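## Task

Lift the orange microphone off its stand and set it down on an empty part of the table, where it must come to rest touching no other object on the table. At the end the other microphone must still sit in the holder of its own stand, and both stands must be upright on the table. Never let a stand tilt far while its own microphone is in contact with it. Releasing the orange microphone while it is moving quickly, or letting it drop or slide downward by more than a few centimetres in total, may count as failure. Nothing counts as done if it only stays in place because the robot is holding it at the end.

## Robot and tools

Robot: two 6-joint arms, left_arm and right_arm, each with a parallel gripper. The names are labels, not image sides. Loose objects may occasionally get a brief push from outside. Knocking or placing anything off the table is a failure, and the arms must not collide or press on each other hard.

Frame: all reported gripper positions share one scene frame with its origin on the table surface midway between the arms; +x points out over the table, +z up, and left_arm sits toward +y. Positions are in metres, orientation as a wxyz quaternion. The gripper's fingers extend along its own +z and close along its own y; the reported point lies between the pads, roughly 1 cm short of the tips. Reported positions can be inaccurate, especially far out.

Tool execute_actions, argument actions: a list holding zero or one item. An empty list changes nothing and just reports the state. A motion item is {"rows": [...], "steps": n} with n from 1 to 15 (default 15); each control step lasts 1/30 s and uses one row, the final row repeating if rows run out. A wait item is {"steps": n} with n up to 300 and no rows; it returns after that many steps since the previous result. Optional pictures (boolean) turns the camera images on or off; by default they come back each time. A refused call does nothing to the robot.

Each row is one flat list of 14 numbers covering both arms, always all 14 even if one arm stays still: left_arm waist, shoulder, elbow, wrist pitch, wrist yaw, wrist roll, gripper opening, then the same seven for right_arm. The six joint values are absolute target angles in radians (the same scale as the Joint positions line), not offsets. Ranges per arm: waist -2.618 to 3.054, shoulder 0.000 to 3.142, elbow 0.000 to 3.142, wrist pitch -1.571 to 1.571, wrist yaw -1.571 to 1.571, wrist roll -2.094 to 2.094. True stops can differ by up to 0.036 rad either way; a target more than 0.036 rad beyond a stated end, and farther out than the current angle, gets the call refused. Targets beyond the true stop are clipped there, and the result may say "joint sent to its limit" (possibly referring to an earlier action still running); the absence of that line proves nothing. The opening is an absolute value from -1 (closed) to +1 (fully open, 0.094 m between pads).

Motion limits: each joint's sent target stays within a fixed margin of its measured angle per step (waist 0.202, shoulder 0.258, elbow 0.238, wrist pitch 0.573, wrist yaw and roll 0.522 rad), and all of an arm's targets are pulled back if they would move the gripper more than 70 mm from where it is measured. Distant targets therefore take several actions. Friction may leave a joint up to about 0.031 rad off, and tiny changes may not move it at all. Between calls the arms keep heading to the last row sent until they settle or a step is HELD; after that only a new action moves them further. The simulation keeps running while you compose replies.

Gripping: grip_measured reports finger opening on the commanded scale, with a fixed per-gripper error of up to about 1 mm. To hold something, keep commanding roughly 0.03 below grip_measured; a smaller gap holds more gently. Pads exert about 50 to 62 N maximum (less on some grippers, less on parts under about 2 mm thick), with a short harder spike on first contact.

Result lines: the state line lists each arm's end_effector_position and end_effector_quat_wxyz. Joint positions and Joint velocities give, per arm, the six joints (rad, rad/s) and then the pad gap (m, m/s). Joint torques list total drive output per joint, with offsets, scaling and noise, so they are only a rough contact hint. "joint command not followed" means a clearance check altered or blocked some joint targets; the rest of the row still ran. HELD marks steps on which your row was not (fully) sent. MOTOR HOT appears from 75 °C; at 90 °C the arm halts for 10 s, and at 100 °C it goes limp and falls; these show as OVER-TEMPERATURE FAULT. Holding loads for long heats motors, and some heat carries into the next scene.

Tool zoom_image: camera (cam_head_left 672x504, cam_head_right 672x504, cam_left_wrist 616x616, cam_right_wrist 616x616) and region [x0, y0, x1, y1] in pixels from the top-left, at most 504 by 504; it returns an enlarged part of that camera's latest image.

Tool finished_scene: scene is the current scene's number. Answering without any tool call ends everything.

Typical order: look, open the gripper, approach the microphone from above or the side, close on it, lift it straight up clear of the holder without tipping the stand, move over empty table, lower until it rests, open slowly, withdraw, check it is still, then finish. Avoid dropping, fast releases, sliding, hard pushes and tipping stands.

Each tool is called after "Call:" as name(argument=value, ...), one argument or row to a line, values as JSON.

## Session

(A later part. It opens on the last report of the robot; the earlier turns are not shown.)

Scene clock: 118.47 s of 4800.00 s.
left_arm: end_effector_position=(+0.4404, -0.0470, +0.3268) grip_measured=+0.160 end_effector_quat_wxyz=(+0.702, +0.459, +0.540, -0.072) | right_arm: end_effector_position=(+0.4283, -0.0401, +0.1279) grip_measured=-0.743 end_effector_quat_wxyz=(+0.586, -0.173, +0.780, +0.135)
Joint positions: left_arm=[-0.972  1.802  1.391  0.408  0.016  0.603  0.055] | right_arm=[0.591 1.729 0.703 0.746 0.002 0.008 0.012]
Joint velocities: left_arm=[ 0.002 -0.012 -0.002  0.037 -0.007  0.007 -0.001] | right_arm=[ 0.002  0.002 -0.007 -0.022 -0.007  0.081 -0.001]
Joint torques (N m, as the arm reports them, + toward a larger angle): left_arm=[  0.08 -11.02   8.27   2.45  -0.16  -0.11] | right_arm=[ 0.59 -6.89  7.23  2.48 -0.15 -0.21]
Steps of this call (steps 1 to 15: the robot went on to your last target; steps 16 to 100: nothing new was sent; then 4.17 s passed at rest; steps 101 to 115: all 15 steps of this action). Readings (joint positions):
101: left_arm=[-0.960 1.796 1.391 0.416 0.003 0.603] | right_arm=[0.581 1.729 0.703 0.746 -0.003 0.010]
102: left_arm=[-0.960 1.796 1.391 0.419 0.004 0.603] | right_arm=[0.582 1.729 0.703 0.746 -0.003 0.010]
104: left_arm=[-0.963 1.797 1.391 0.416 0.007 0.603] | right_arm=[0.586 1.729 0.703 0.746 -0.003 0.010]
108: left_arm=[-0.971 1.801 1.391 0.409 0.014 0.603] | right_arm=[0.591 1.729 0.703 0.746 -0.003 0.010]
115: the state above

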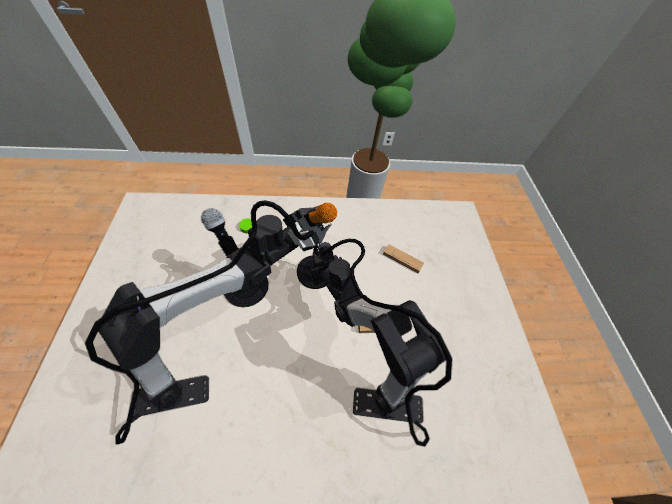

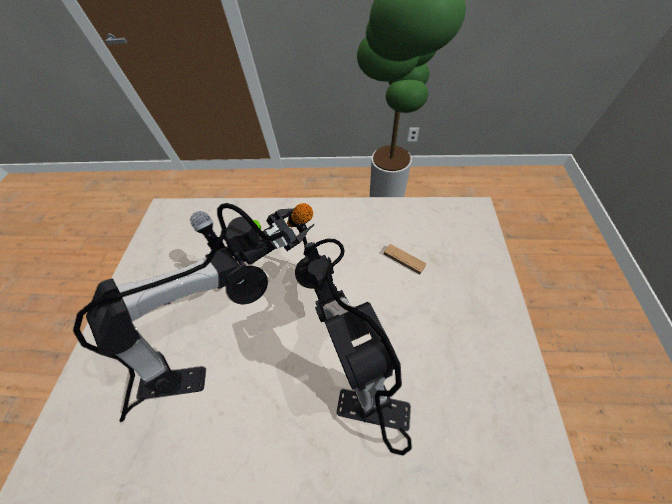

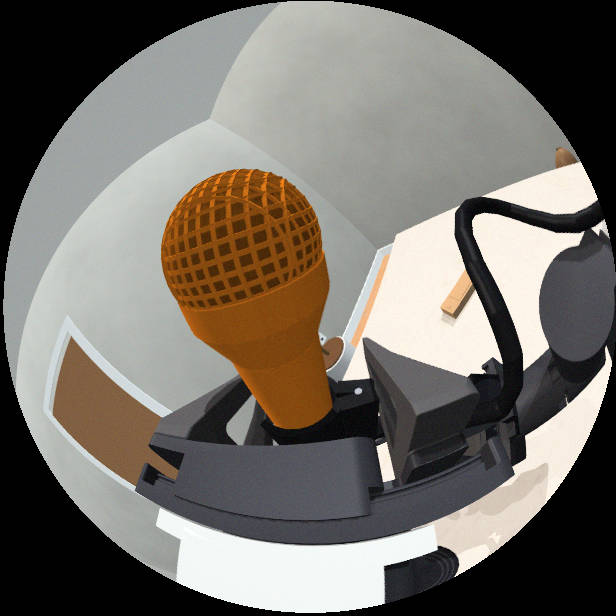

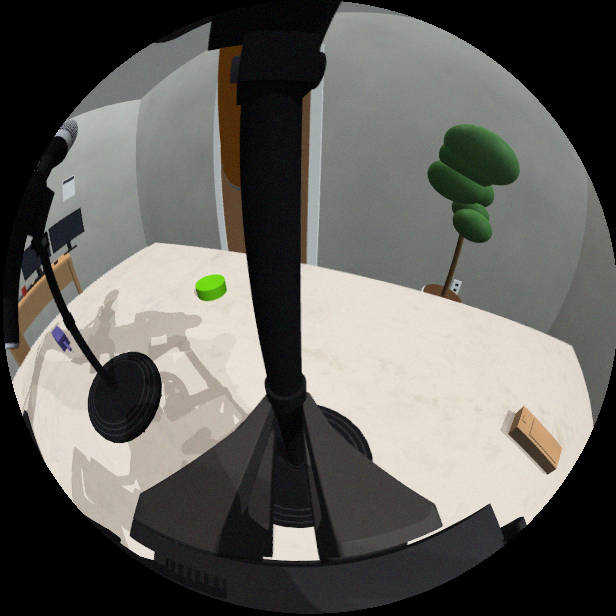

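Call:
execute_actions(
  actions=[
    {"rows":[[-0.972,1.80,1.40,0.41,0,0.60,0.3,0.595,1.735,0.71,0.75,0,0,-0.70],[-0.972,1.80,1.40,0.41,0,0.60,0.45,0.595,1.735,0.71,0.75,0,0,-0.70],[-0.972,1.80,1.40,0.41,0,0.60,0.6,0.595,1.735,0.71,0.75,0,0,-0.70],[-0.972,1.80,1.40,0.41,0,0.60,0.75,0.595,1.735,0.71,0.75,0,0,-0.70],[-0.975,1.79,1.41,0.40,0,0.60,0.9,0.595,1.735,0.71,0.75,0,0,-0.70],[-0.98,1.78,1.42,0.39,0,0.60,1,0.595,1.735,0.71,0.75,0,0,-0.70],[-0.985,1.77,1.43,0.375,0,0.60,1,0.595,1.735,0.71,0.75,0,0,-0.70],[-0.99,1.76,1.44,0.36,0,0.60,1,0.595,1.735,0.71,0.75,0,0,-0.70],[-0.99,1.75,1.45,0.345,0,0.60,1,0.595,1.735,0.71,0.75,0,0,-0.70],[-0.99,1.74,1.455,0.335,0,0.60,1,0.595,1.735,0.71,0.75,0,0,-0.70]],"steps":15},
  ],
  pictures=false,
)

Call:
execute_actions(
  actions=[
    {"steps":8},
  ],
)

Scene clock: 131.20 s of 4800.00 s.
left_arm: end_effector_position=(+0.4300, -0.0428, +0.3647) grip_measured=+1.000 end_effector_quat_wxyz=(+0.717, +0.449, +0.527, -0.075) | right_arm: end_effector_position=(+0.4283, -0.0401, +0.1279) grip_measured=-0.703 end_effector_quat_wxyz=(+0.586, -0.174, +0.780, +0.135)
Joint positions: left_arm=[-0.982  1.751  1.438  0.354  0.01   0.602  0.094] | right_arm=[0.591 1.729 0.703 0.746 0.002 0.007 0.014]
Joint velocities: left_arm=[ 0.022 -0.168  0.066  0.022 -0.007 -0.007  0.   ] | right_arm=[ 0.002 -0.002  0.007 -0.051  0.007 -0.125 -0.   ]
Joint torques (N m, as the arm reports them, + toward a larger angle): left_arm=[ -0.53 -10.5    8.03   1.85  -0.12  -0.1 ] | right_arm=[ 0.47 -7.11  6.45  2.41 -0.1  -0.16]
Steps of this call (steps 1 to 15: the robot went on to your last target; steps 16 to 100: nothing new was sent; then 8.90 s passed at rest; steps 101 to 115: all 15 steps of this action). Readings (joint positions):
101: left_arm=[-0.972 1.802 1.391 0.406 0.016 0.603] | right_arm=[0.591 1.729 0.703 0.746 0.002 0.007]
102: left_arm=[-0.972 1.802 1.391 0.406 0.016 0.602] | right_arm=[0.591 1.729 0.703 0.746 0.002 0.007]
104: left_arm=[-0.972 1.802 1.391 0.406 0.016 0.602] | right_arm=[0.591 1.729 0.703 0.746 0.002 0.007]
108: left_arm=[-0.973 1.800 1.400 0.389 0.011 0.602] | right_arm=[0.591 1.729 0.703 0.746 0.002 0.007]
115: the state above

Scene clock: 131.47 s of 4800.00 s.
left_arm: end_effector_position=(+0.4290, -0.0415, +0.3681) grip_measured=+1.000 end_effector_quat_wxyz=(+0.718, +0.449, +0.527, -0.074) | right_arm: end_effector_position=(+0.4283, -0.0401, +0.1279) grip_measured=-0.703 end_effector_quat_wxyz=(+0.586, -0.174, +0.780, +0.135)
Joint positions: left_arm=[-0.982  1.745  1.441  0.346  0.009  0.602  0.094] | right_arm=[0.591 1.729 0.703 0.746 0.002 0.007 0.014]
Joint velocities: left_arm=[ 0.002 -0.017  0.002 -0.022  0.051  0.007  0.   ] | right_arm=[-0.002 -0.007 -0.002  0.022 -0.007 -0.037 -0.   ]
Joint torques (N m, as the arm reports them, + toward a larger angle): left_arm=[ -0.71 -10.58   8.     1.9   -0.14  -0.09] | right_arm=[ 0.71 -7.19  6.62  2.47 -0.1  -0.18]
Steps of this call (steps 1 to 8: the robot went on to your last target). Readings (joint positions):
1: left_arm=[-0.982 1.747 1.440 0.354 0.009 0.602] | right_arm=[0.591 1.729 0.703 0.746 0.002 0.007]
2: left_arm=[-0.982 1.745 1.441 0.354 0.009 0.602] | right_arm=[0.591 1.729 0.703 0.746 0.002 0.007]
4: left_arm=[-0.982 1.745 1.441 0.353 0.009 0.602] | right_arm=[0.591 1.729 0.703 0.746 0.002 0.007]
8: the state above

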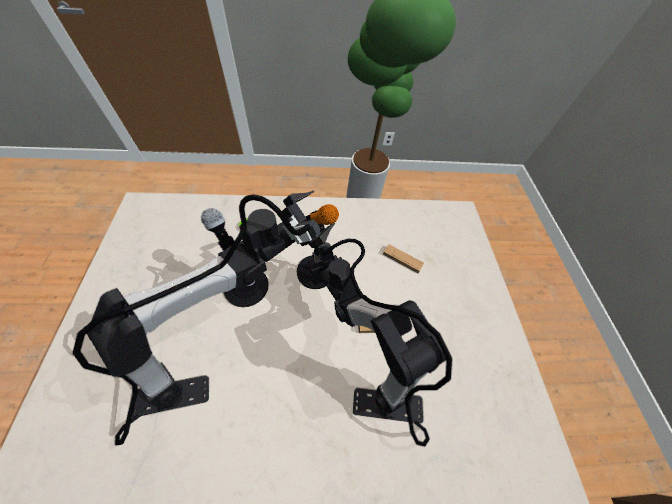

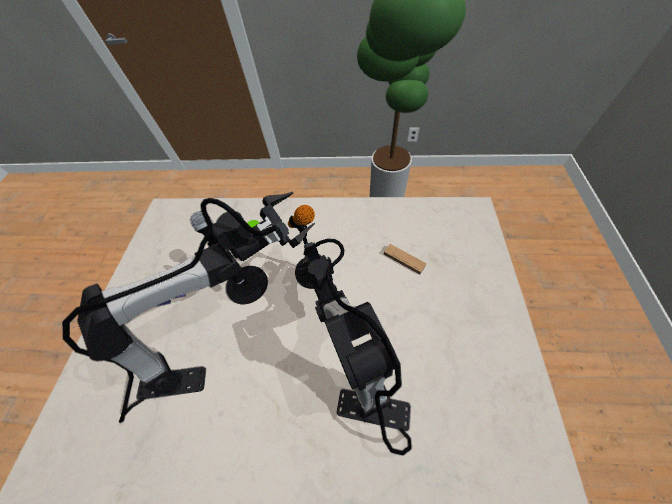

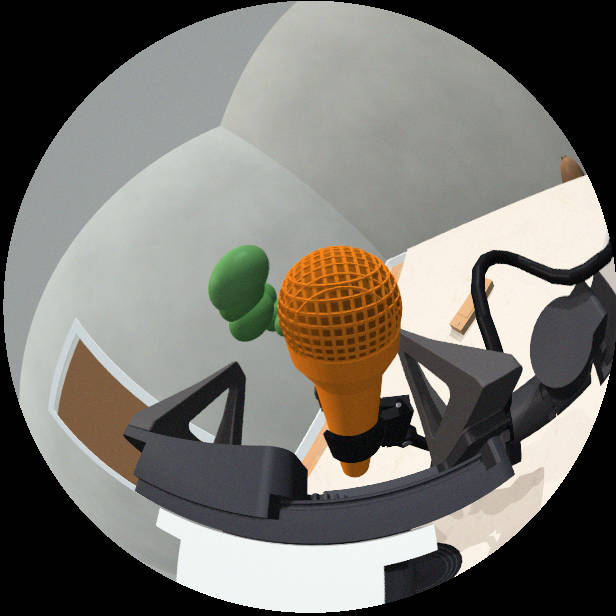

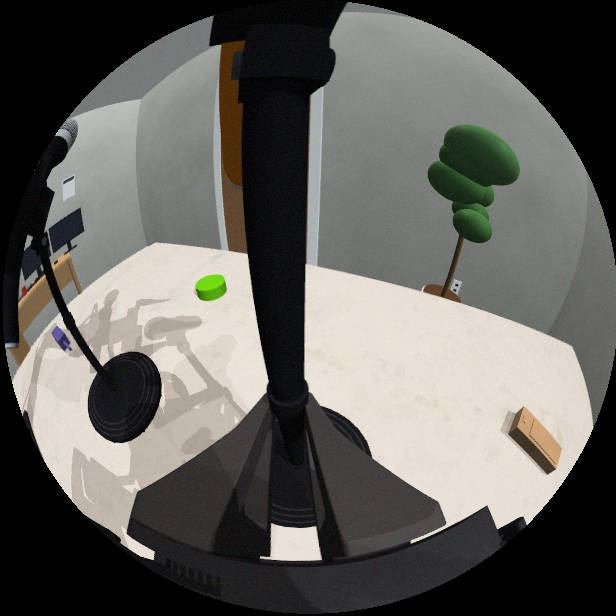

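Call:
execute_actions(
  actions=[
    {"rows":[[-0.99,1.755,1.445,0.33,0,0.60,1,0.595,1.735,0.71,0.75,0,0,-0.73],[-0.99,1.762,1.445,0.32,0,0.60,0.9,0.595,1.735,0.71,0.75,0,0,-0.76],[-0.99,1.768,1.445,0.315,0,0.60,0.8,0.595,1.735,0.71,0.75,0,0,-0.78],[-0.99,1.768,1.445,0.315,0,0.60,0.7,0.595,1.735,0.71,0.75,0,0,-0.78],[-0.99,1.768,1.445,0.315,0,0.60,0.6,0.595,1.735,0.71,0.75,0,0,-0.78]],"steps":15},
  ],
)

Scene clock: 136.37 s of 4800.00 s.
left_arm: end_effector_position=(+0.4291, -0.0417, +0.3628) grip_measured=+0.602 end_effector_quat_wxyz=(+0.711, +0.454, +0.533, -0.074) | right_arm: end_effector_position=(+0.4285, -0.0406, +0.1279) grip_measured=-0.764 end_effector_quat_wxyz=(+0.586, -0.173, +0.780, +0.134)
Joint positions: left_arm=[-0.982  1.745  1.441  0.324  0.009  0.602  0.075] | right_arm=[0.591 1.729 0.703 0.746 0.005 0.007 0.011]
Joint velocities: left_arm=[ 0.017  0.007  0.007  0.037 -0.022 -0.022 -0.001] | right_arm=[-0.017 -0.012 -0.002  0.095 -0.037  0.007 -0.001]
Joint torques (N m, as the arm reports them, + toward a larger angle): left_arm=[-0.7  -8.47  7.24  1.89 -0.1  -0.1 ] | right_arm=[ 0.49 -6.88  6.64  2.49 -0.13 -0.18]
Steps of this call (steps 1 to 30: the robot went on to your last target; steps 31 to 120: nothing new was sent; then 0.40 s passed at rest; steps 121 to 135: all 15 steps of this action). Readings (joint positions):
121: left_arm=[-0.982 1.745 1.441 0.342 0.009 0.602] | right_arm=[0.591 1.729 0.703 0.746 0.003 0.007]
122: left_arm=[-0.982 1.745 1.441 0.341 0.009 0.602] | right_arm=[0.591 1.729 0.703 0.746 0.004 0.007]
124: left_arm=[-0.982 1.745 1.441 0.335 0.009 0.602] | right_arm=[0.591 1.729 0.703 0.746 0.005 0.007]
128: left_arm=[-0.982 1.745 1.441 0.328 0.009 0.602] | right_arm=[0.591 1.729 0.703 0.746 0.005 0.007]
135: the state above

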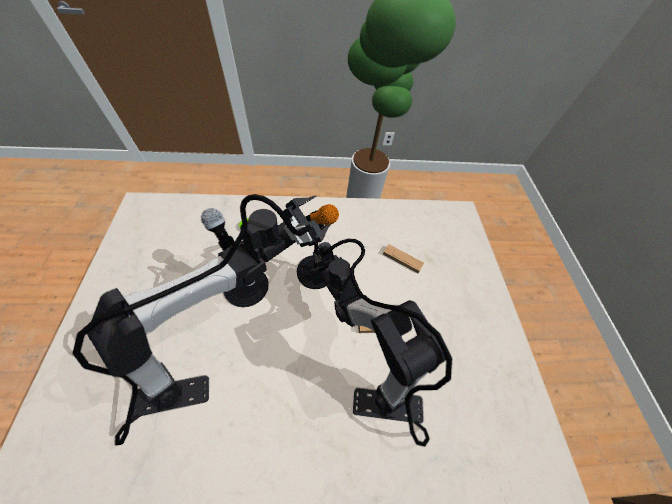

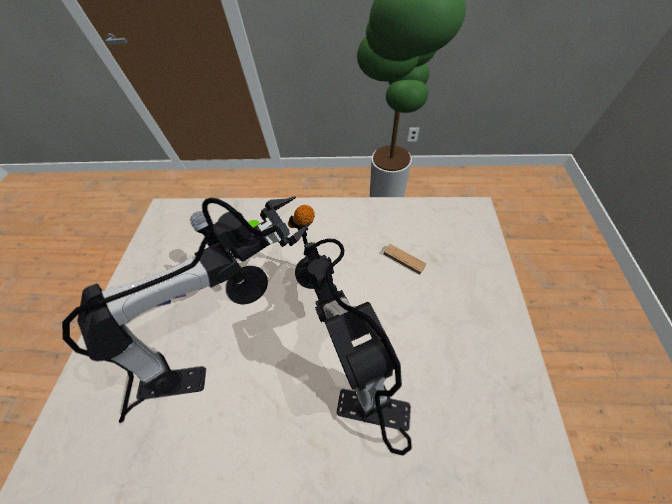

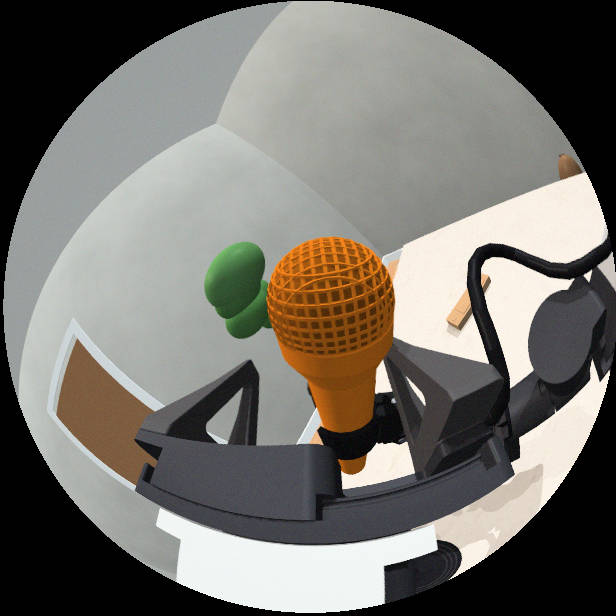

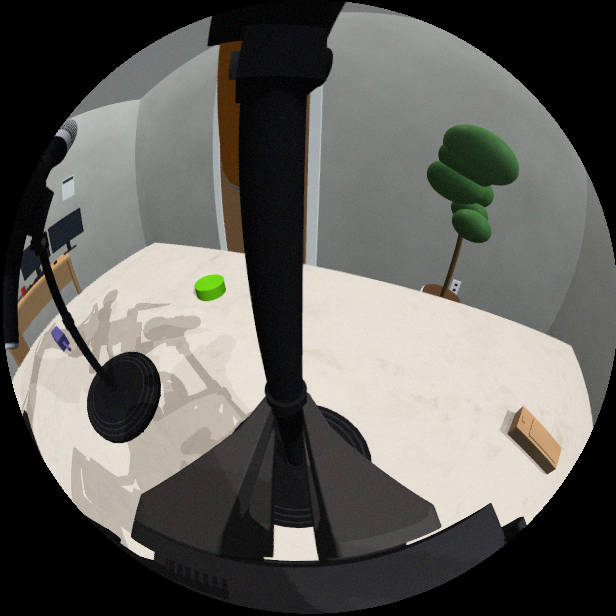

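Call:
execute_actions(
  actions=[
    {"rows":[[-0.993,1.76,1.445,0.30,0,0.60,0.6,0.595,1.735,0.71,0.75,0,0,-0.80],[-0.993,1.76,1.445,0.285,0,0.60,0.6,0.595,1.735,0.71,0.75,0,0,-0.80],[-0.993,1.76,1.445,0.275,0,0.60,0.6,0.595,1.735,0.71,0.75,0,0,-0.80],[-0.993,1.76,1.445,0.275,0,0.60,0.55,0.595,1.735,0.71,0.75,0,0,-0.80],[-0.993,1.76,1.445,0.275,0,0.60,0.5,0.595,1.735,0.71,0.75,0,0,-0.80],[-0.993,1.76,1.445,0.275,0,0.60,0.42,0.595,1.735,0.71,0.75,0,0,-0.80],[-0.993,1.76,1.445,0.275,0,0.60,0.34,0.595,1.735,0.71,0.75,0,0,-0.80],[-0.993,1.76,1.445,0.275,0,0.60,0.26,0.595,1.735,0.71,0.75,0,0,-0.80],[-0.993,1.76,1.445,0.275,0,0.60,0.18,0.595,1.735,0.71,0.75,0,0,-0.80],[-0.993,1.76,1.445,0.275,0,0.60,0.10,0.595,1.735,0.71,0.75,0,0,-0.80],[-0.993,1.76,1.445,0.275,0,0.60,0.02,0.595,1.735,0.71,0.75,0,0,-0.80],[-0.993,1.76,1.445,0.275,0,0.60,-0.06,0.595,1.735,0.71,0.75,0,0,-0.80],[-0.993,1.76,1.445,0.275,0,0.60,-0.12,0.595,1.735,0.71,0.75,0,0,-0.80],[-0.993,1.76,1.445,0.275,0,0.60,-0.18,0.595,1.735,0.71,0.75,0,0,-0.80],[-0.993,1.76,1.445,0.275,0,0.60,-0.22,0.595,1.735,0.71,0.75,0,0,-0.80]],"steps":15},
  ],
  pictures=false,
)

Call:
execute_actions(
  actions=[
    {"steps":6},
  ],
)

Scene clock: 143.97 s of 4800.00 s.
left_arm: end_effector_position=(+0.4263, -0.0443, +0.3514) grip_measured=-0.197 end_effector_quat_wxyz=(+0.694, +0.466, +0.543, -0.075) | right_arm: end_effector_position=(+0.4285, -0.0406, +0.1279) grip_measured=-0.767 end_effector_quat_wxyz=(+0.586, -0.173, +0.780, +0.133)
Joint positions: left_arm=[-0.988  1.745  1.441  0.278  0.01   0.602  0.038] | right_arm=[0.591 1.729 0.703 0.746 0.005 0.007 0.011]
Joint velocities: left_arm=[-0.037 -0.007 -0.002 -0.037  0.007 -0.037 -0.043] | right_arm=[-0.002  0.007 -0.002 -0.037  0.037  0.066 -0.001]
Joint torques (N m, as the arm reports them, + toward a larger angle): left_arm=[-0.35 -9.18  7.32  2.03 -0.14 -0.07] | right_arm=[ 0.56 -6.92  6.78  2.39 -0.08 -0.2 ]
Steps of this call (steps 1 to 15: the robot went on to your last target; steps 16 to 100: nothing new was sent; then 3.77 s passed at rest; steps 101 to 115: all 15 steps of this action). Readings (joint positions):
101: left_arm=[-0.982 1.745 1.441 0.322 0.009 0.602] | right_arm=[0.591 1.729 0.703 0.746 0.005 0.007]
102: left_arm=[-0.982 1.745 1.441 0.318 0.009 0.602] | right_arm=[0.591 1.729 0.703 0.746 0.005 0.007]
104: left_arm=[-0.982 1.745 1.441 0.307 0.009 0.602] | right_arm=[0.591 1.729 0.703 0.746 0.005 0.007]
108: left_arm=[-0.982 1.745 1.441 0.291 0.009 0.602] | right_arm=[0.591 1.729 0.703 0.746 0.005 0.007]
115: the state above

Scene clock: 144.17 s of 4800.00 s.
left_arm: end_effector_position=(+0.4258, -0.0447, +0.3509) grip_measured=-0.218 end_effector_quat_wxyz=(+0.693, +0.467, +0.544, -0.075) | right_arm: end_effector_position=(+0.4285, -0.0406, +0.1279) grip_measured=-0.767 end_effector_quat_wxyz=(+0.586, -0.173, +0.780, +0.133)
Joint positions: left_arm=[-0.989  1.745  1.441  0.276  0.01   0.602  0.037] | right_arm=[0.591 1.729 0.703 0.746 0.005 0.007 0.011]
Joint velocities: left_arm=[-0.012  0.012  0.022  0.051  0.037 -0.007 -0.   ] | right_arm=[ 0.007 -0.012  0.007  0.007 -0.037 -0.051 -0.001]
Joint torques (N m, as the arm reports them, + toward a larger angle): left_arm=[-0.33 -9.11  7.24  1.99 -0.11 -0.09] | right_arm=[ 0.66 -7.04  6.71  2.39 -0.17 -0.18]
Steps of this call (steps 1 to 6: the robot went on to your last target). Readings (joint positions):
1: left_arm=[-0.989 1.745 1.441 0.276 0.010 0.602] | right_arm=[0.591 1.729 0.703 0.746 0.005 0.007]
2: left_arm=[-0.989 1.745 1.441 0.276 0.010 0.602] | right_arm=[0.591 1.729 0.703 0.746 0.005 0.007]
4: left_arm=[-0.989 1.745 1.441 0.276 0.010 0.602] | right_arm=[0.591 1.729 0.703 0.746 0.005 0.007]
6: the state above

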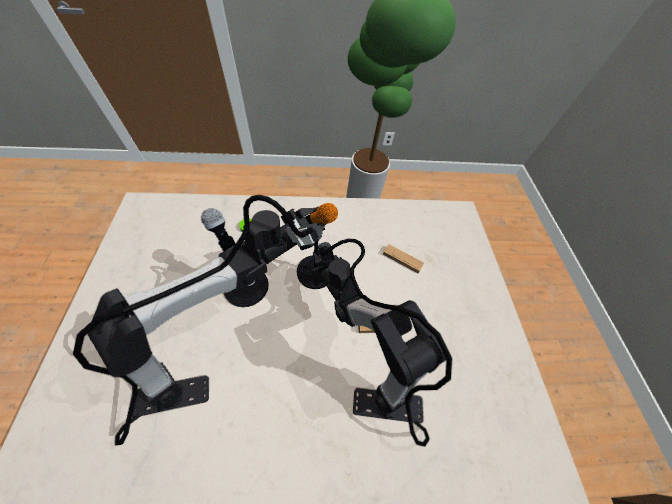

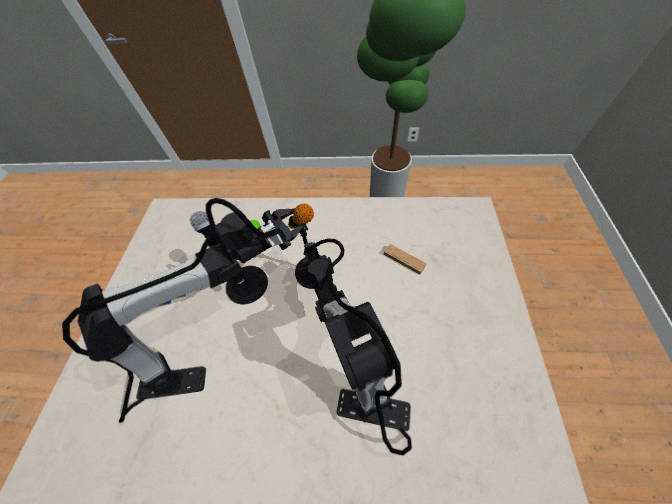

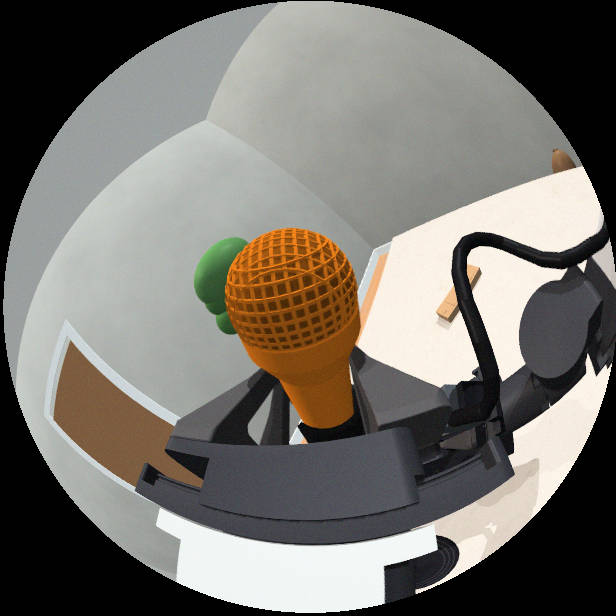

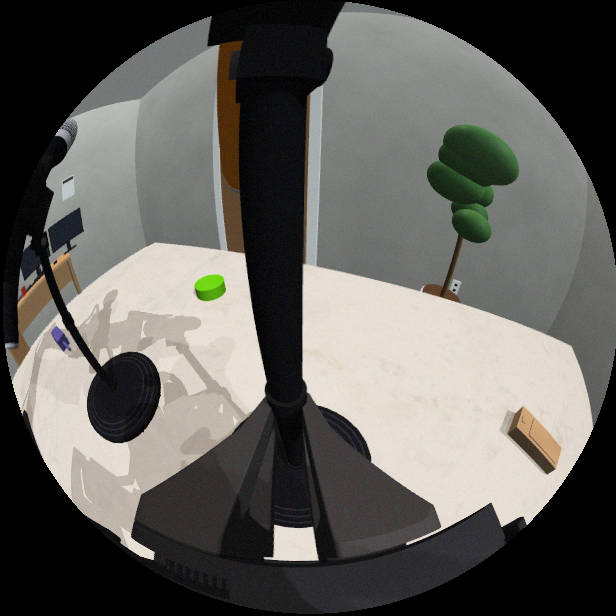

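Call:
execute_actions(
  actions=[
    {"rows":[[-0.995,1.755,1.445,0.275,0.015,0.60,-0.25,0.595,1.735,0.71,0.75,0,0,-0.80],[-0.995,1.755,1.445,0.275,0.015,0.60,-0.28,0.595,1.735,0.71,0.75,0,0,-0.80],[-0.995,1.755,1.445,0.275,0.015,0.60,-0.31,0.595,1.735,0.71,0.75,0,0,-0.80],[-0.995,1.755,1.445,0.275,0.015,0.60,-0.34,0.595,1.735,0.71,0.75,0,0,-0.80]],"steps":10},
  ],
  pictures=false,
)

Scene clock: 147.43 s of 4800.00 s.
left_arm: end_effector_position=(+0.4256, -0.0450, +0.3507) grip_measured=-0.279 end_effector_quat_wxyz=(+0.693, +0.468, +0.543, -0.075) | right_arm: end_effector_position=(+0.4285, -0.0406, +0.1279) grip_measured=-0.767 end_effector_quat_wxyz=(+0.587, -0.173, +0.780, +0.133)
Joint positions: left_arm=[-0.989  1.745  1.441  0.275  0.012  0.603  0.034] | right_arm=[0.591 1.729 0.703 0.746 0.005 0.006 0.011]
Joint velocities: left_arm=[ 0.002 -0.007 -0.007  0.007 -0.007 -0.022 -0.001] | right_arm=[ 0.002 -0.022 -0.002  0.037 -0.037 -0.037  0.001]
Joint torques (N m, as the arm reports them, + toward a larger angle): left_arm=[-0.51 -9.46  7.21  1.99 -0.02 -0.11] | right_arm=[ 0.46 -6.89  6.65  2.46 -0.16 -0.23]
Steps of this call (steps 1 to 15: the robot went on to your last target; steps 16 to 88: nothing new was sent; steps 89 to 98: all 10 steps of this action). Readings (joint positions):
89: left_arm=[-0.989 1.745 1.441 0.275 0.011 0.602] | right_arm=[0.591 1.729 0.703 0.746 0.005 0.007]
90: left_arm=[-0.989 1.745 1.441 0.275 0.012 0.603] | right_arm=[0.591 1.729 0.703 0.746 0.005 0.007]
92: left_arm=[-0.989 1.745 1.441 0.275 0.012 0.603] | right_arm=[0.591 1.729 0.703 0.746 0.005 0.007]
96: left_arm=[-0.989 1.745 1.441 0.275 0.012 0.603] | right_arm=[0.591 1.729 0.703 0.746 0.005 0.006]
98: the state above

Call:
execute_actions(
  actions=[
    {"rows":[[-0.998,1.745,1.46,0.275,0.01,0.60,-0.32,0.595,1.735,0.71,0.75,0,0,-0.80],[-1.002,1.745,1.472,0.27,0.01,0.60,-0.32,0.595,1.735,0.71,0.75,0,0,-0.80],[-1.006,1.745,1.484,0.26,0.01,0.60,-0.32,0.595,1.735,0.71,0.75,0,0,-0.80],[-1.01,1.745,1.496,0.25,0.005,0.60,-0.32,0.595,1.735,0.71,0.75,0,0,-0.80],[-1.014,1.745,1.508,0.24,0.005,0.60,-0.32,0.595,1.735,0.71,0.75,0,0,-0.80],[-1.018,1.74,1.52,0.23,0,0.60,-0.32,0.595,1.735,0.71,0.75,0,0,-0.80],[-1.022,1.74,1.532,0.22,0,0.60,-0.32,0.595,1.735,0.71,0.75,0,0,-0.80],[-1.026,1.74,1.544,0.21,0,0.60,-0.32,0.595,1.735,0.71,0.75,0,0,-0.80],[-1.03,1.74,1.555,0.20,0,0.60,-0.32,0.595,1.735,0.71,0.75,0,0,-0.80]],"steps":15},
  ],
)

Scene clock: 159.07 s of 4800.00 s.
left_arm: end_effector_position=(+0.4253, -0.0474, +0.3532) grip_measured=-0.279 end_effector_quat_wxyz=(+0.673, +0.476, +0.562, -0.066) | right_arm: end_effector_position=(+0.4286, -0.0408, +0.1279) grip_measured=-0.767 end_effector_quat_wxyz=(+0.587, -0.173, +0.780, +0.133)
Joint positions: left_arm=[-1.002  1.752  1.515  0.152 -0.019  0.604  0.034] | right_arm=[0.591 1.729 0.703 0.746 0.006 0.006 0.011]
Joint velocities: left_arm=[ 0.012 -0.012  0.027 -0.066 -0.022 -0.007 -0.   ] | right_arm=[ 0.002 -0.007 -0.002  0.007 -0.022  0.007 -0.001]
Joint torques (N m, as the arm reports them, + toward a larger angle): left_arm=[ -1.87 -11.24   9.62   2.51   0.15  -0.12] | right_arm=[ 0.26 -7.19  6.73  2.47 -0.22 -0.16]
Steps of this call (steps 1 to 15: the robot went on to your last target; steps 16 to 100: nothing new was sent; then 7.80 s passed at rest; steps 101 to 115: all 15 steps of this action). Readings (joint positions):
101: left_arm=[-0.989 1.745 1.441 0.275 0.012 0.603] | right_arm=[0.591 1.729 0.703 0.746 0.005 0.006]
102: left_arm=[-0.989 1.745 1.443 0.274 0.012 0.603] | right_arm=[0.591 1.729 0.703 0.746 0.005 0.006]
104: left_arm=[-0.990 1.745 1.452 0.258 0.010 0.603] | right_arm=[0.591 1.729 0.703 0.746 0.005 0.006]
108: left_arm=[-0.996 1.748 1.486 0.202 -0.004 0.604] | right_arm=[0.591 1.729 0.703 0.746 0.005 0.006]
115: the state above

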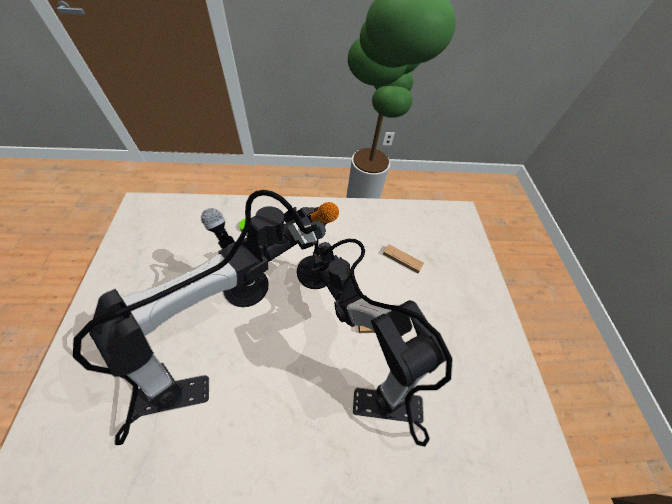

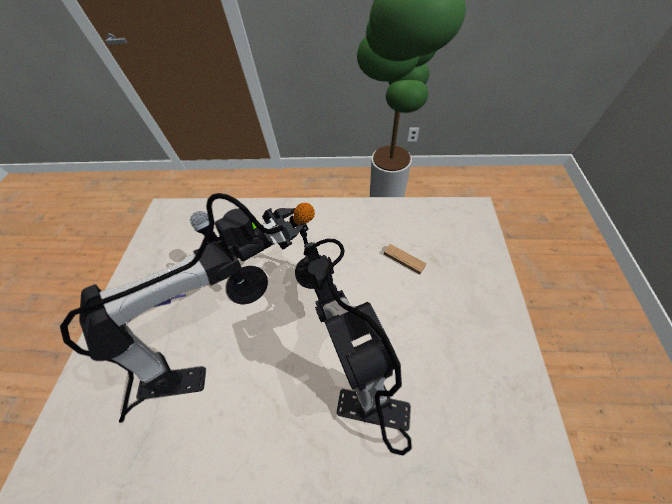

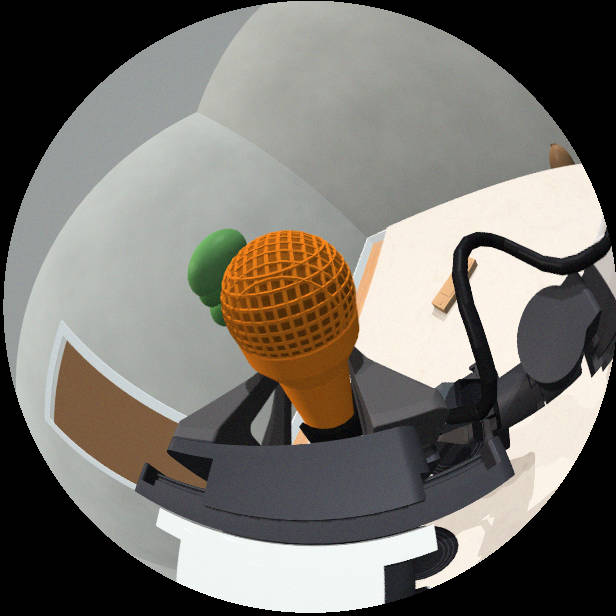

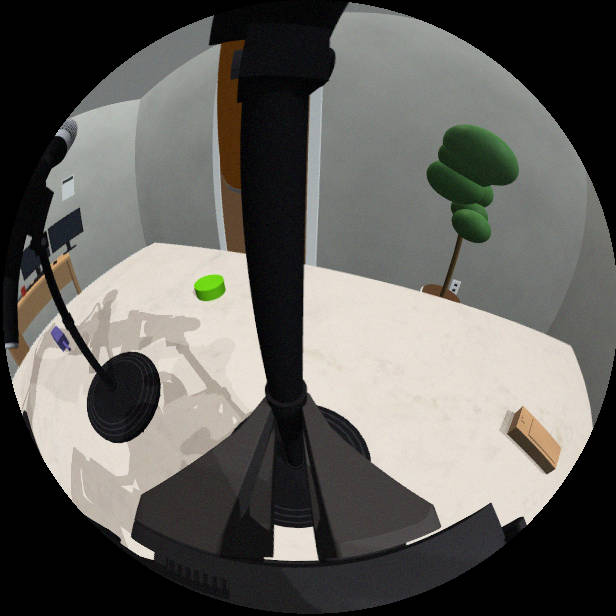

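Call:
execute_actions(
  actions=[
    {"rows":[[-1.03,1.74,1.555,0.23,0.01,0.60,-0.32,0.595,1.735,0.71,0.75,0,0,-0.80],[-1.032,1.735,1.555,0.26,0.02,0.60,-0.32,0.595,1.735,0.71,0.75,0,0,-0.80],[-1.034,1.73,1.555,0.29,0.03,0.60,-0.32,0.595,1.735,0.71,0.75,0,0,-0.80],[-1.036,1.73,1.555,0.32,0.04,0.60,-0.32,0.595,1.735,0.71,0.75,0,0,-0.80],[-1.04,1.73,1.555,0.35,0.05,0.60,-0.32,0.595,1.735,0.71,0.75,0,0,-0.80]],"steps":15},
  ],
)

Scene clock: 168.00 s of 4800.00 s.
left_arm: end_effector_position=(+0.4191, -0.0542, +0.3663) grip_measured=-0.279 end_effector_quat_wxyz=(+0.691, +0.471, +0.543, -0.077) | right_arm: end_effector_position=(+0.4293, -0.0418, +0.1283) grip_measured=-0.767 end_effector_quat_wxyz=(+0.588, -0.171, +0.780, +0.130)
Joint positions: left_arm=[-1.015  1.752  1.517  0.202 -0.008  0.604  0.034] | right_arm=[0.591 1.729 0.703 0.747 0.013 0.006 0.011]
Joint velocities: left_arm=[-0.012 -0.007 -0.002 -0.007 -0.007  0.037 -0.001] | right_arm=[-0.002 -0.007 -0.002 -0.066 -0.022 -0.037 -0.001]
Joint torques (N m, as the arm reports them, + toward a larger angle): left_arm=[ -1.8  -12.05   9.82   3.36   0.47  -0.12] | right_arm=[ 0.55 -6.83  6.7   2.47 -0.26 -0.19]
Steps of this call (steps 1 to 15: the robot went on to your last target; steps 16 to 100: nothing new was sent; then 5.10 s passed at rest; steps 101 to 115: all 15 steps of this action). Readings (joint positions):
101: left_arm=[-1.003 1.752 1.517 0.150 -0.021 0.604] | right_arm=[0.591 1.729 0.703 0.746 0.006 0.006]
102: left_arm=[-1.003 1.752 1.517 0.152 -0.021 0.604] | right_arm=[0.591 1.729 0.703 0.746 0.006 0.006]
104: left_arm=[-1.003 1.752 1.517 0.162 -0.016 0.604] | right_arm=[0.591 1.729 0.703 0.746 0.006 0.006]
108: left_arm=[-1.013 1.752 1.517 0.195 -0.009 0.604] | right_arm=[0.591 1.729 0.703 0.747 0.012 0.006]
115: the state above

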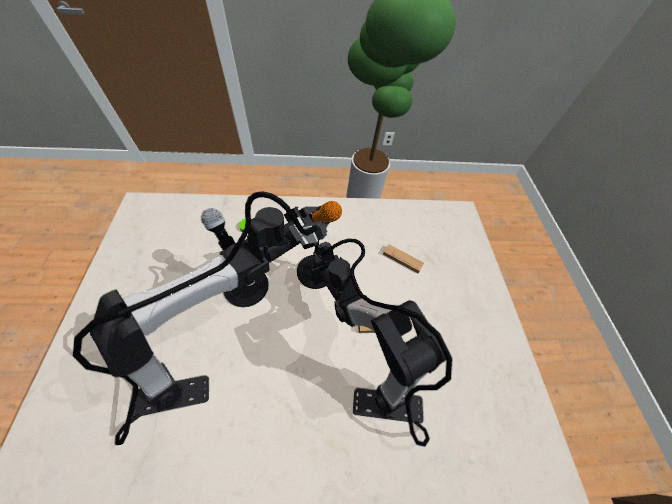

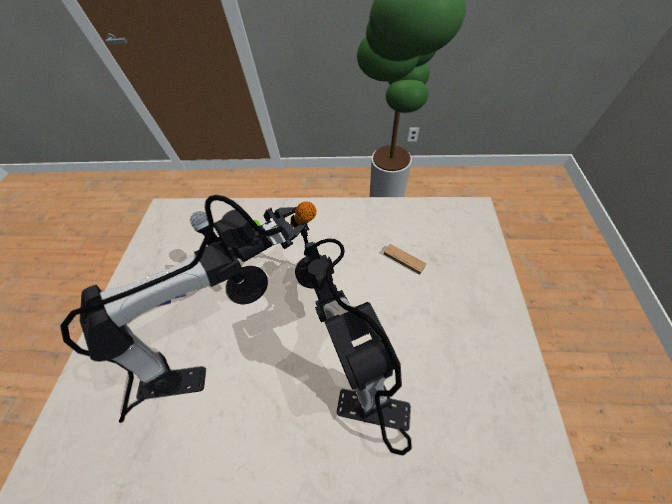

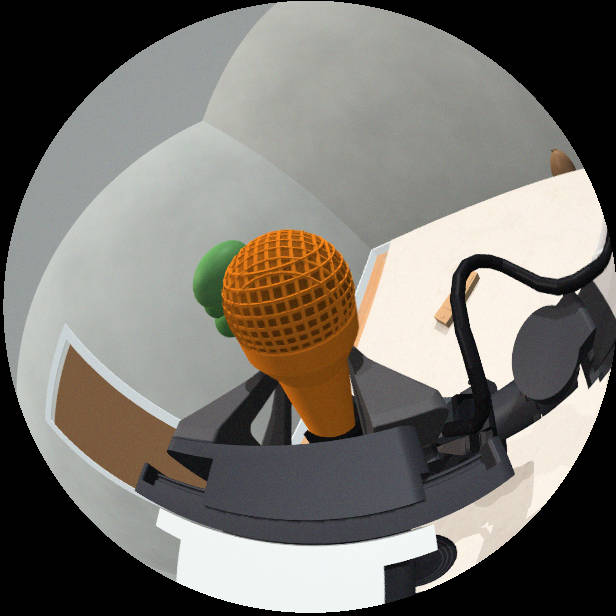

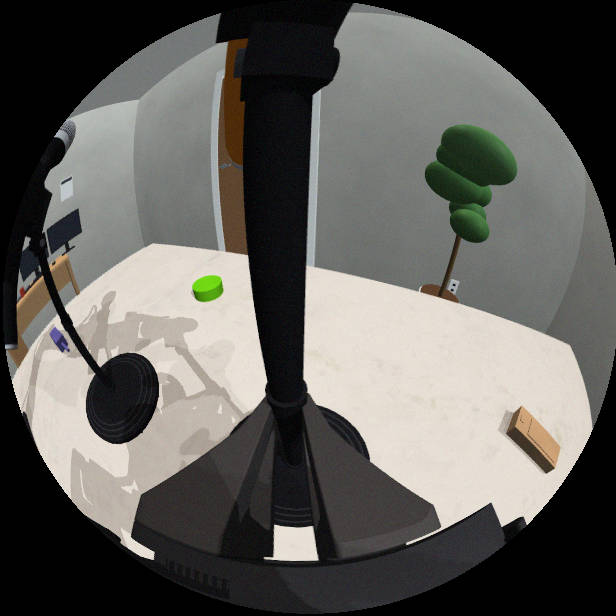

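Call:
execute_actions(
  actions=[
    {"rows":[[-1.045,1.725,1.57,0.34,0.04,0.60,-0.32,0.595,1.735,0.71,0.75,0,0,-0.80],[-1.05,1.72,1.585,0.33,0.03,0.60,-0.32,0.595,1.735,0.71,0.75,0,0,-0.80],[-1.055,1.715,1.60,0.32,0.03,0.60,-0.32,0.595,1.735,0.71,0.75,0,0,-0.80],[-1.06,1.71,1.615,0.31,0.02,0.60,-0.32,0.595,1.735,0.71,0.75,0,0,-0.80],[-1.065,1.71,1.63,0.30,0.02,0.60,-0.32,0.595,1.735,0.71,0.75,0,0,-0.80],[-1.07,1.71,1.645,0.28,0.01,0.60,-0.32,0.595,1.735,0.71,0.75,0,0,-0.80],[-1.075,1.71,1.66,0.26,0.01,0.60,-0.32,0.595,1.735,0.71,0.75,0,0,-0.80]],"steps":15},
  ],
)

Scene clock: 173.63 s of 4800.00 s.
left_arm: end_effector_position=(+0.4026, -0.0671, +0.3969) grip_measured=-0.279 end_effector_quat_wxyz=(+0.700, +0.472, +0.529, -0.087) | right_arm: end_effector_position=(+0.4293, -0.0419, +0.1283) grip_measured=-0.767 end_effector_quat_wxyz=(+0.588, -0.171, +0.780, +0.130)
Joint positions: left_arm=[-1.056  1.752  1.612  0.134 -0.023  0.604  0.034] | right_arm=[0.591 1.729 0.703 0.747 0.014 0.006 0.011]
Joint velocities: left_arm=[ 0.007 -0.007 -0.002 -0.037  0.051 -0.022  0.001] | right_arm=[ 0.007 -0.017  0.002 -0.022  0.037 -0.051  0.   ]
Joint torques (N m, as the arm reports them, + toward a larger angle): left_arm=[ -1.37 -13.6   10.39   3.15   0.27  -0.09] | right_arm=[ 0.59 -7.18  6.88  2.35 -0.27 -0.19]
Steps of this call (steps 1 to 15: the robot went on to your last target; steps 16 to 100: nothing new was sent; then 1.80 s passed at rest; steps 101 to 115: all 15 steps of this action). Readings (joint positions):
101: left_arm=[-1.015 1.752 1.517 0.202 -0.008 0.604] | right_arm=[0.591 1.729 0.703 0.747 0.013 0.006]
102: left_arm=[-1.016 1.752 1.519 0.200 -0.009 0.604] | right_arm=[0.591 1.729 0.703 0.747 0.013 0.006]
104: left_arm=[-1.020 1.752 1.532 0.184 -0.013 0.604] | right_arm=[0.591 1.729 0.703 0.747 0.014 0.006]
108: left_arm=[-1.038 1.752 1.577 0.143 -0.022 0.604] | right_arm=[0.591 1.729 0.703 0.747 0.014 0.006]
115: the state above

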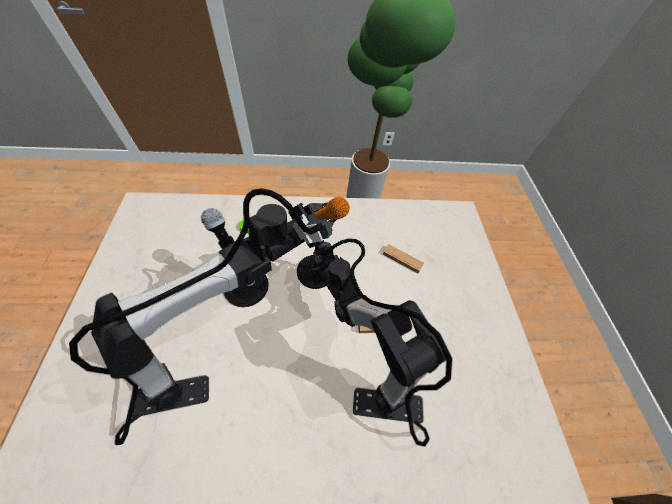

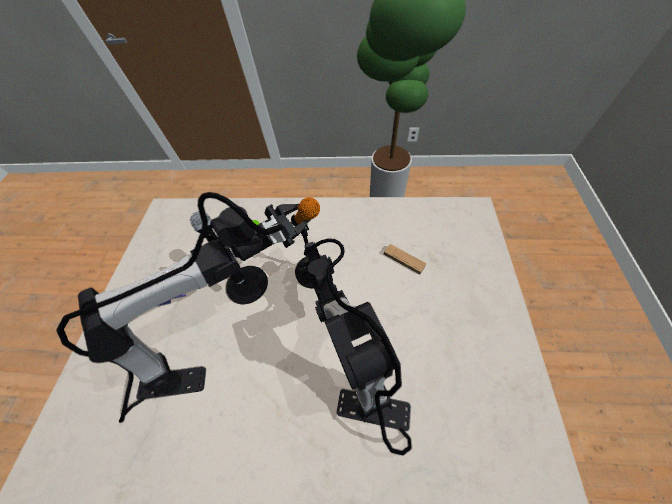

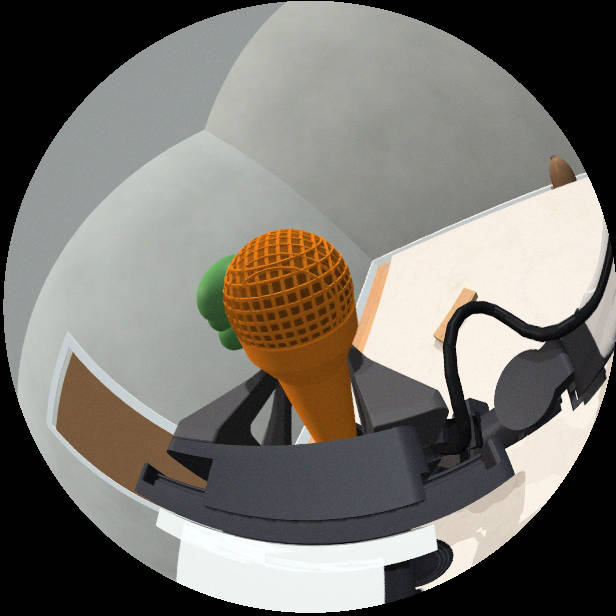

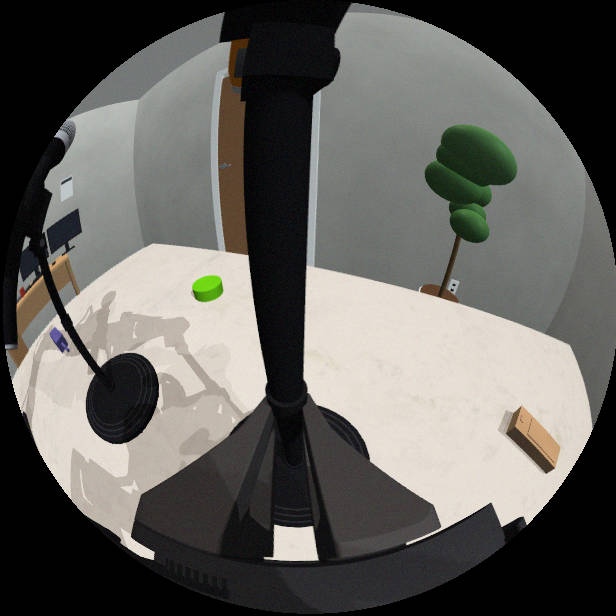

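Sliding well (5.6 cm). Continue.

Call:
execute_actions(
  actions=[
    {"rows":[[-1.08,1.72,1.675,0.24,0.0,0.60,-0.32,0.595,1.735,0.71,0.75,0,0,-0.80],[-1.085,1.72,1.69,0.22,-0.01,0.60,-0.32,0.595,1.735,0.71,0.75,0,0,-0.80],[-1.09,1.72,1.705,0.20,-0.02,0.60,-0.32,0.595,1.735,0.71,0.75,0,0,-0.80],[-1.095,1.72,1.72,0.18,-0.03,0.60,-0.32,0.595,1.735,0.71,0.75,0,0,-0.80],[-1.10,1.72,1.735,0.165,-0.035,0.60,-0.32,0.595,1.735,0.71,0.75,0,0,-0.80],[-1.105,1.72,1.75,0.15,-0.04,0.60,-0.32,0.595,1.735,0.71,0.75,0,0,-0.80],[-1.11,1.72,1.765,0.135,-0.045,0.60,-0.32,0.595,1.735,0.71,0.75,0,0,-0.80],[-1.115,1.72,1.78,0.12,-0.05,0.60,-0.32,0.595,1.735,0.71,0.75,0,0,-0.80],[-1.12,1.72,1.795,0.105,-0.055,0.60,-0.32,0.595,1.735,0.71,0.75,0,0,-0.80],[-1.125,1.72,1.81,0.09,-0.06,0.60,-0.32,0.595,1.735,0.71,0.75,0,0,-0.80]],"steps":15},
  ],
)

Scene clock: 178.97 s of 4800.00 s.
left_arm: end_effector_position=(+0.3769, -0.0787, +0.4401) grip_measured=-0.279 end_effector_quat_wxyz=(+0.704, +0.469, +0.523, -0.102) | right_arm: end_effector_position=(+0.4291, -0.0415, +0.1283) grip_measured=-0.767 end_effector_quat_wxyz=(+0.588, -0.171, +0.780, +0.131)
Joint positions: left_arm=[-1.117  1.752  1.768 -0.003 -0.06   0.589  0.034] | right_arm=[0.591 1.729 0.703 0.747 0.011 0.006 0.011]
Joint velocities: left_arm=[ 0.007 -0.002  0.012  0.066 -0.022 -0.037 -0.   ] | right_arm=[ 0.017 -0.002 -0.002  0.022 -0.037  0.007 -0.   ]
Joint torques (N m, as the arm reports them, + toward a larger angle): left_arm=[ -0.68 -12.45   9.9    2.86  -0.03   0.05] | right_arm=[ 0.32 -6.98  6.72  2.41 -0.2  -0.2 ]
Steps of this call (steps 1 to 15: the robot went on to your last target; steps 16 to 100: nothing new was sent; then 1.50 s passed at rest; steps 101 to 115: all 15 steps of this action). Readings (joint positions):
101: left_arm=[-1.056 1.752 1.615 0.131 -0.024 0.604] | right_arm=[0.591 1.729 0.703 0.747 0.014 0.006]
102: left_arm=[-1.058 1.752 1.621 0.120 -0.026 0.603] | right_arm=[0.591 1.729 0.703 0.747 0.014 0.006]
104: left_arm=[-1.063 1.752 1.641 0.093 -0.033 0.602] | right_arm=[0.591 1.729 0.703 0.747 0.014 0.006]
108: left_arm=[-1.088 1.752 1.702 0.040 -0.047 0.597] | right_arm=[0.591 1.729 0.703 0.747 0.012 0.006]
115: the state above

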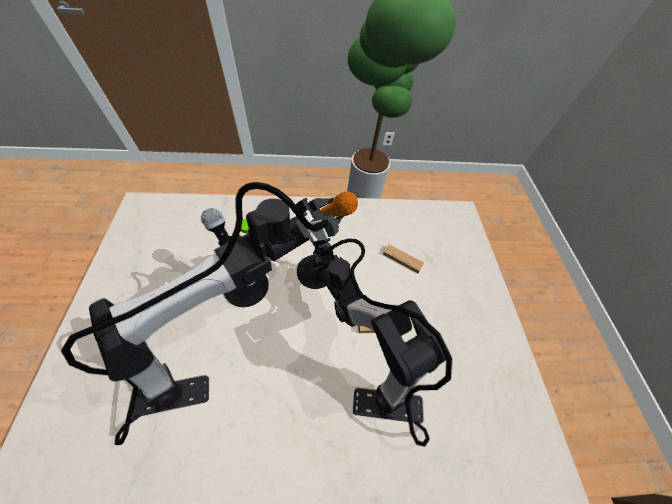

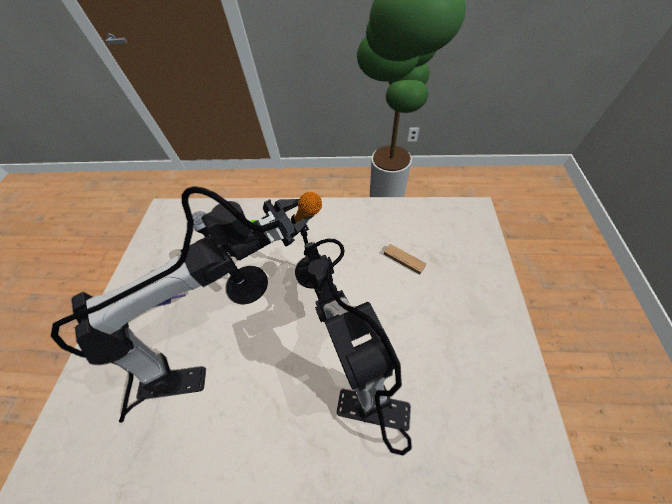

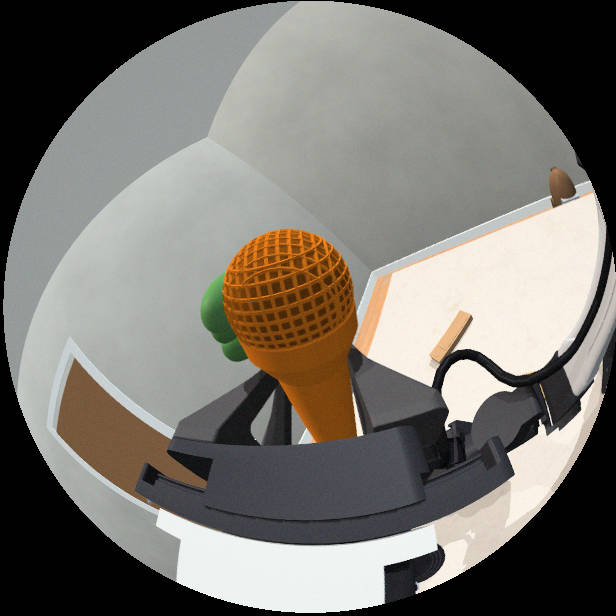

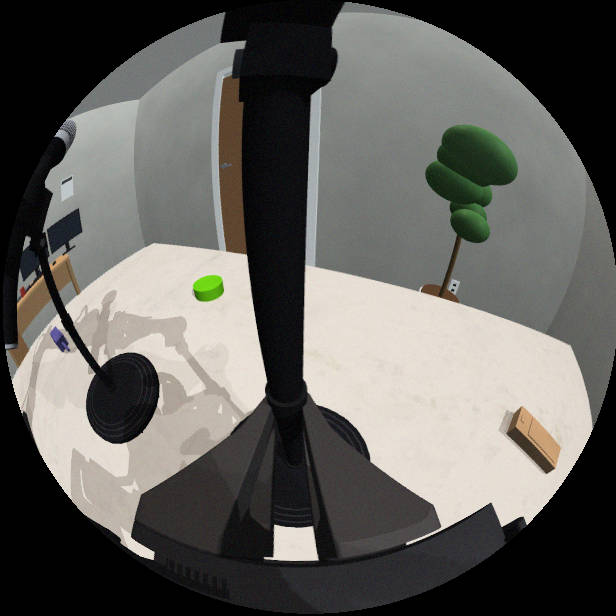

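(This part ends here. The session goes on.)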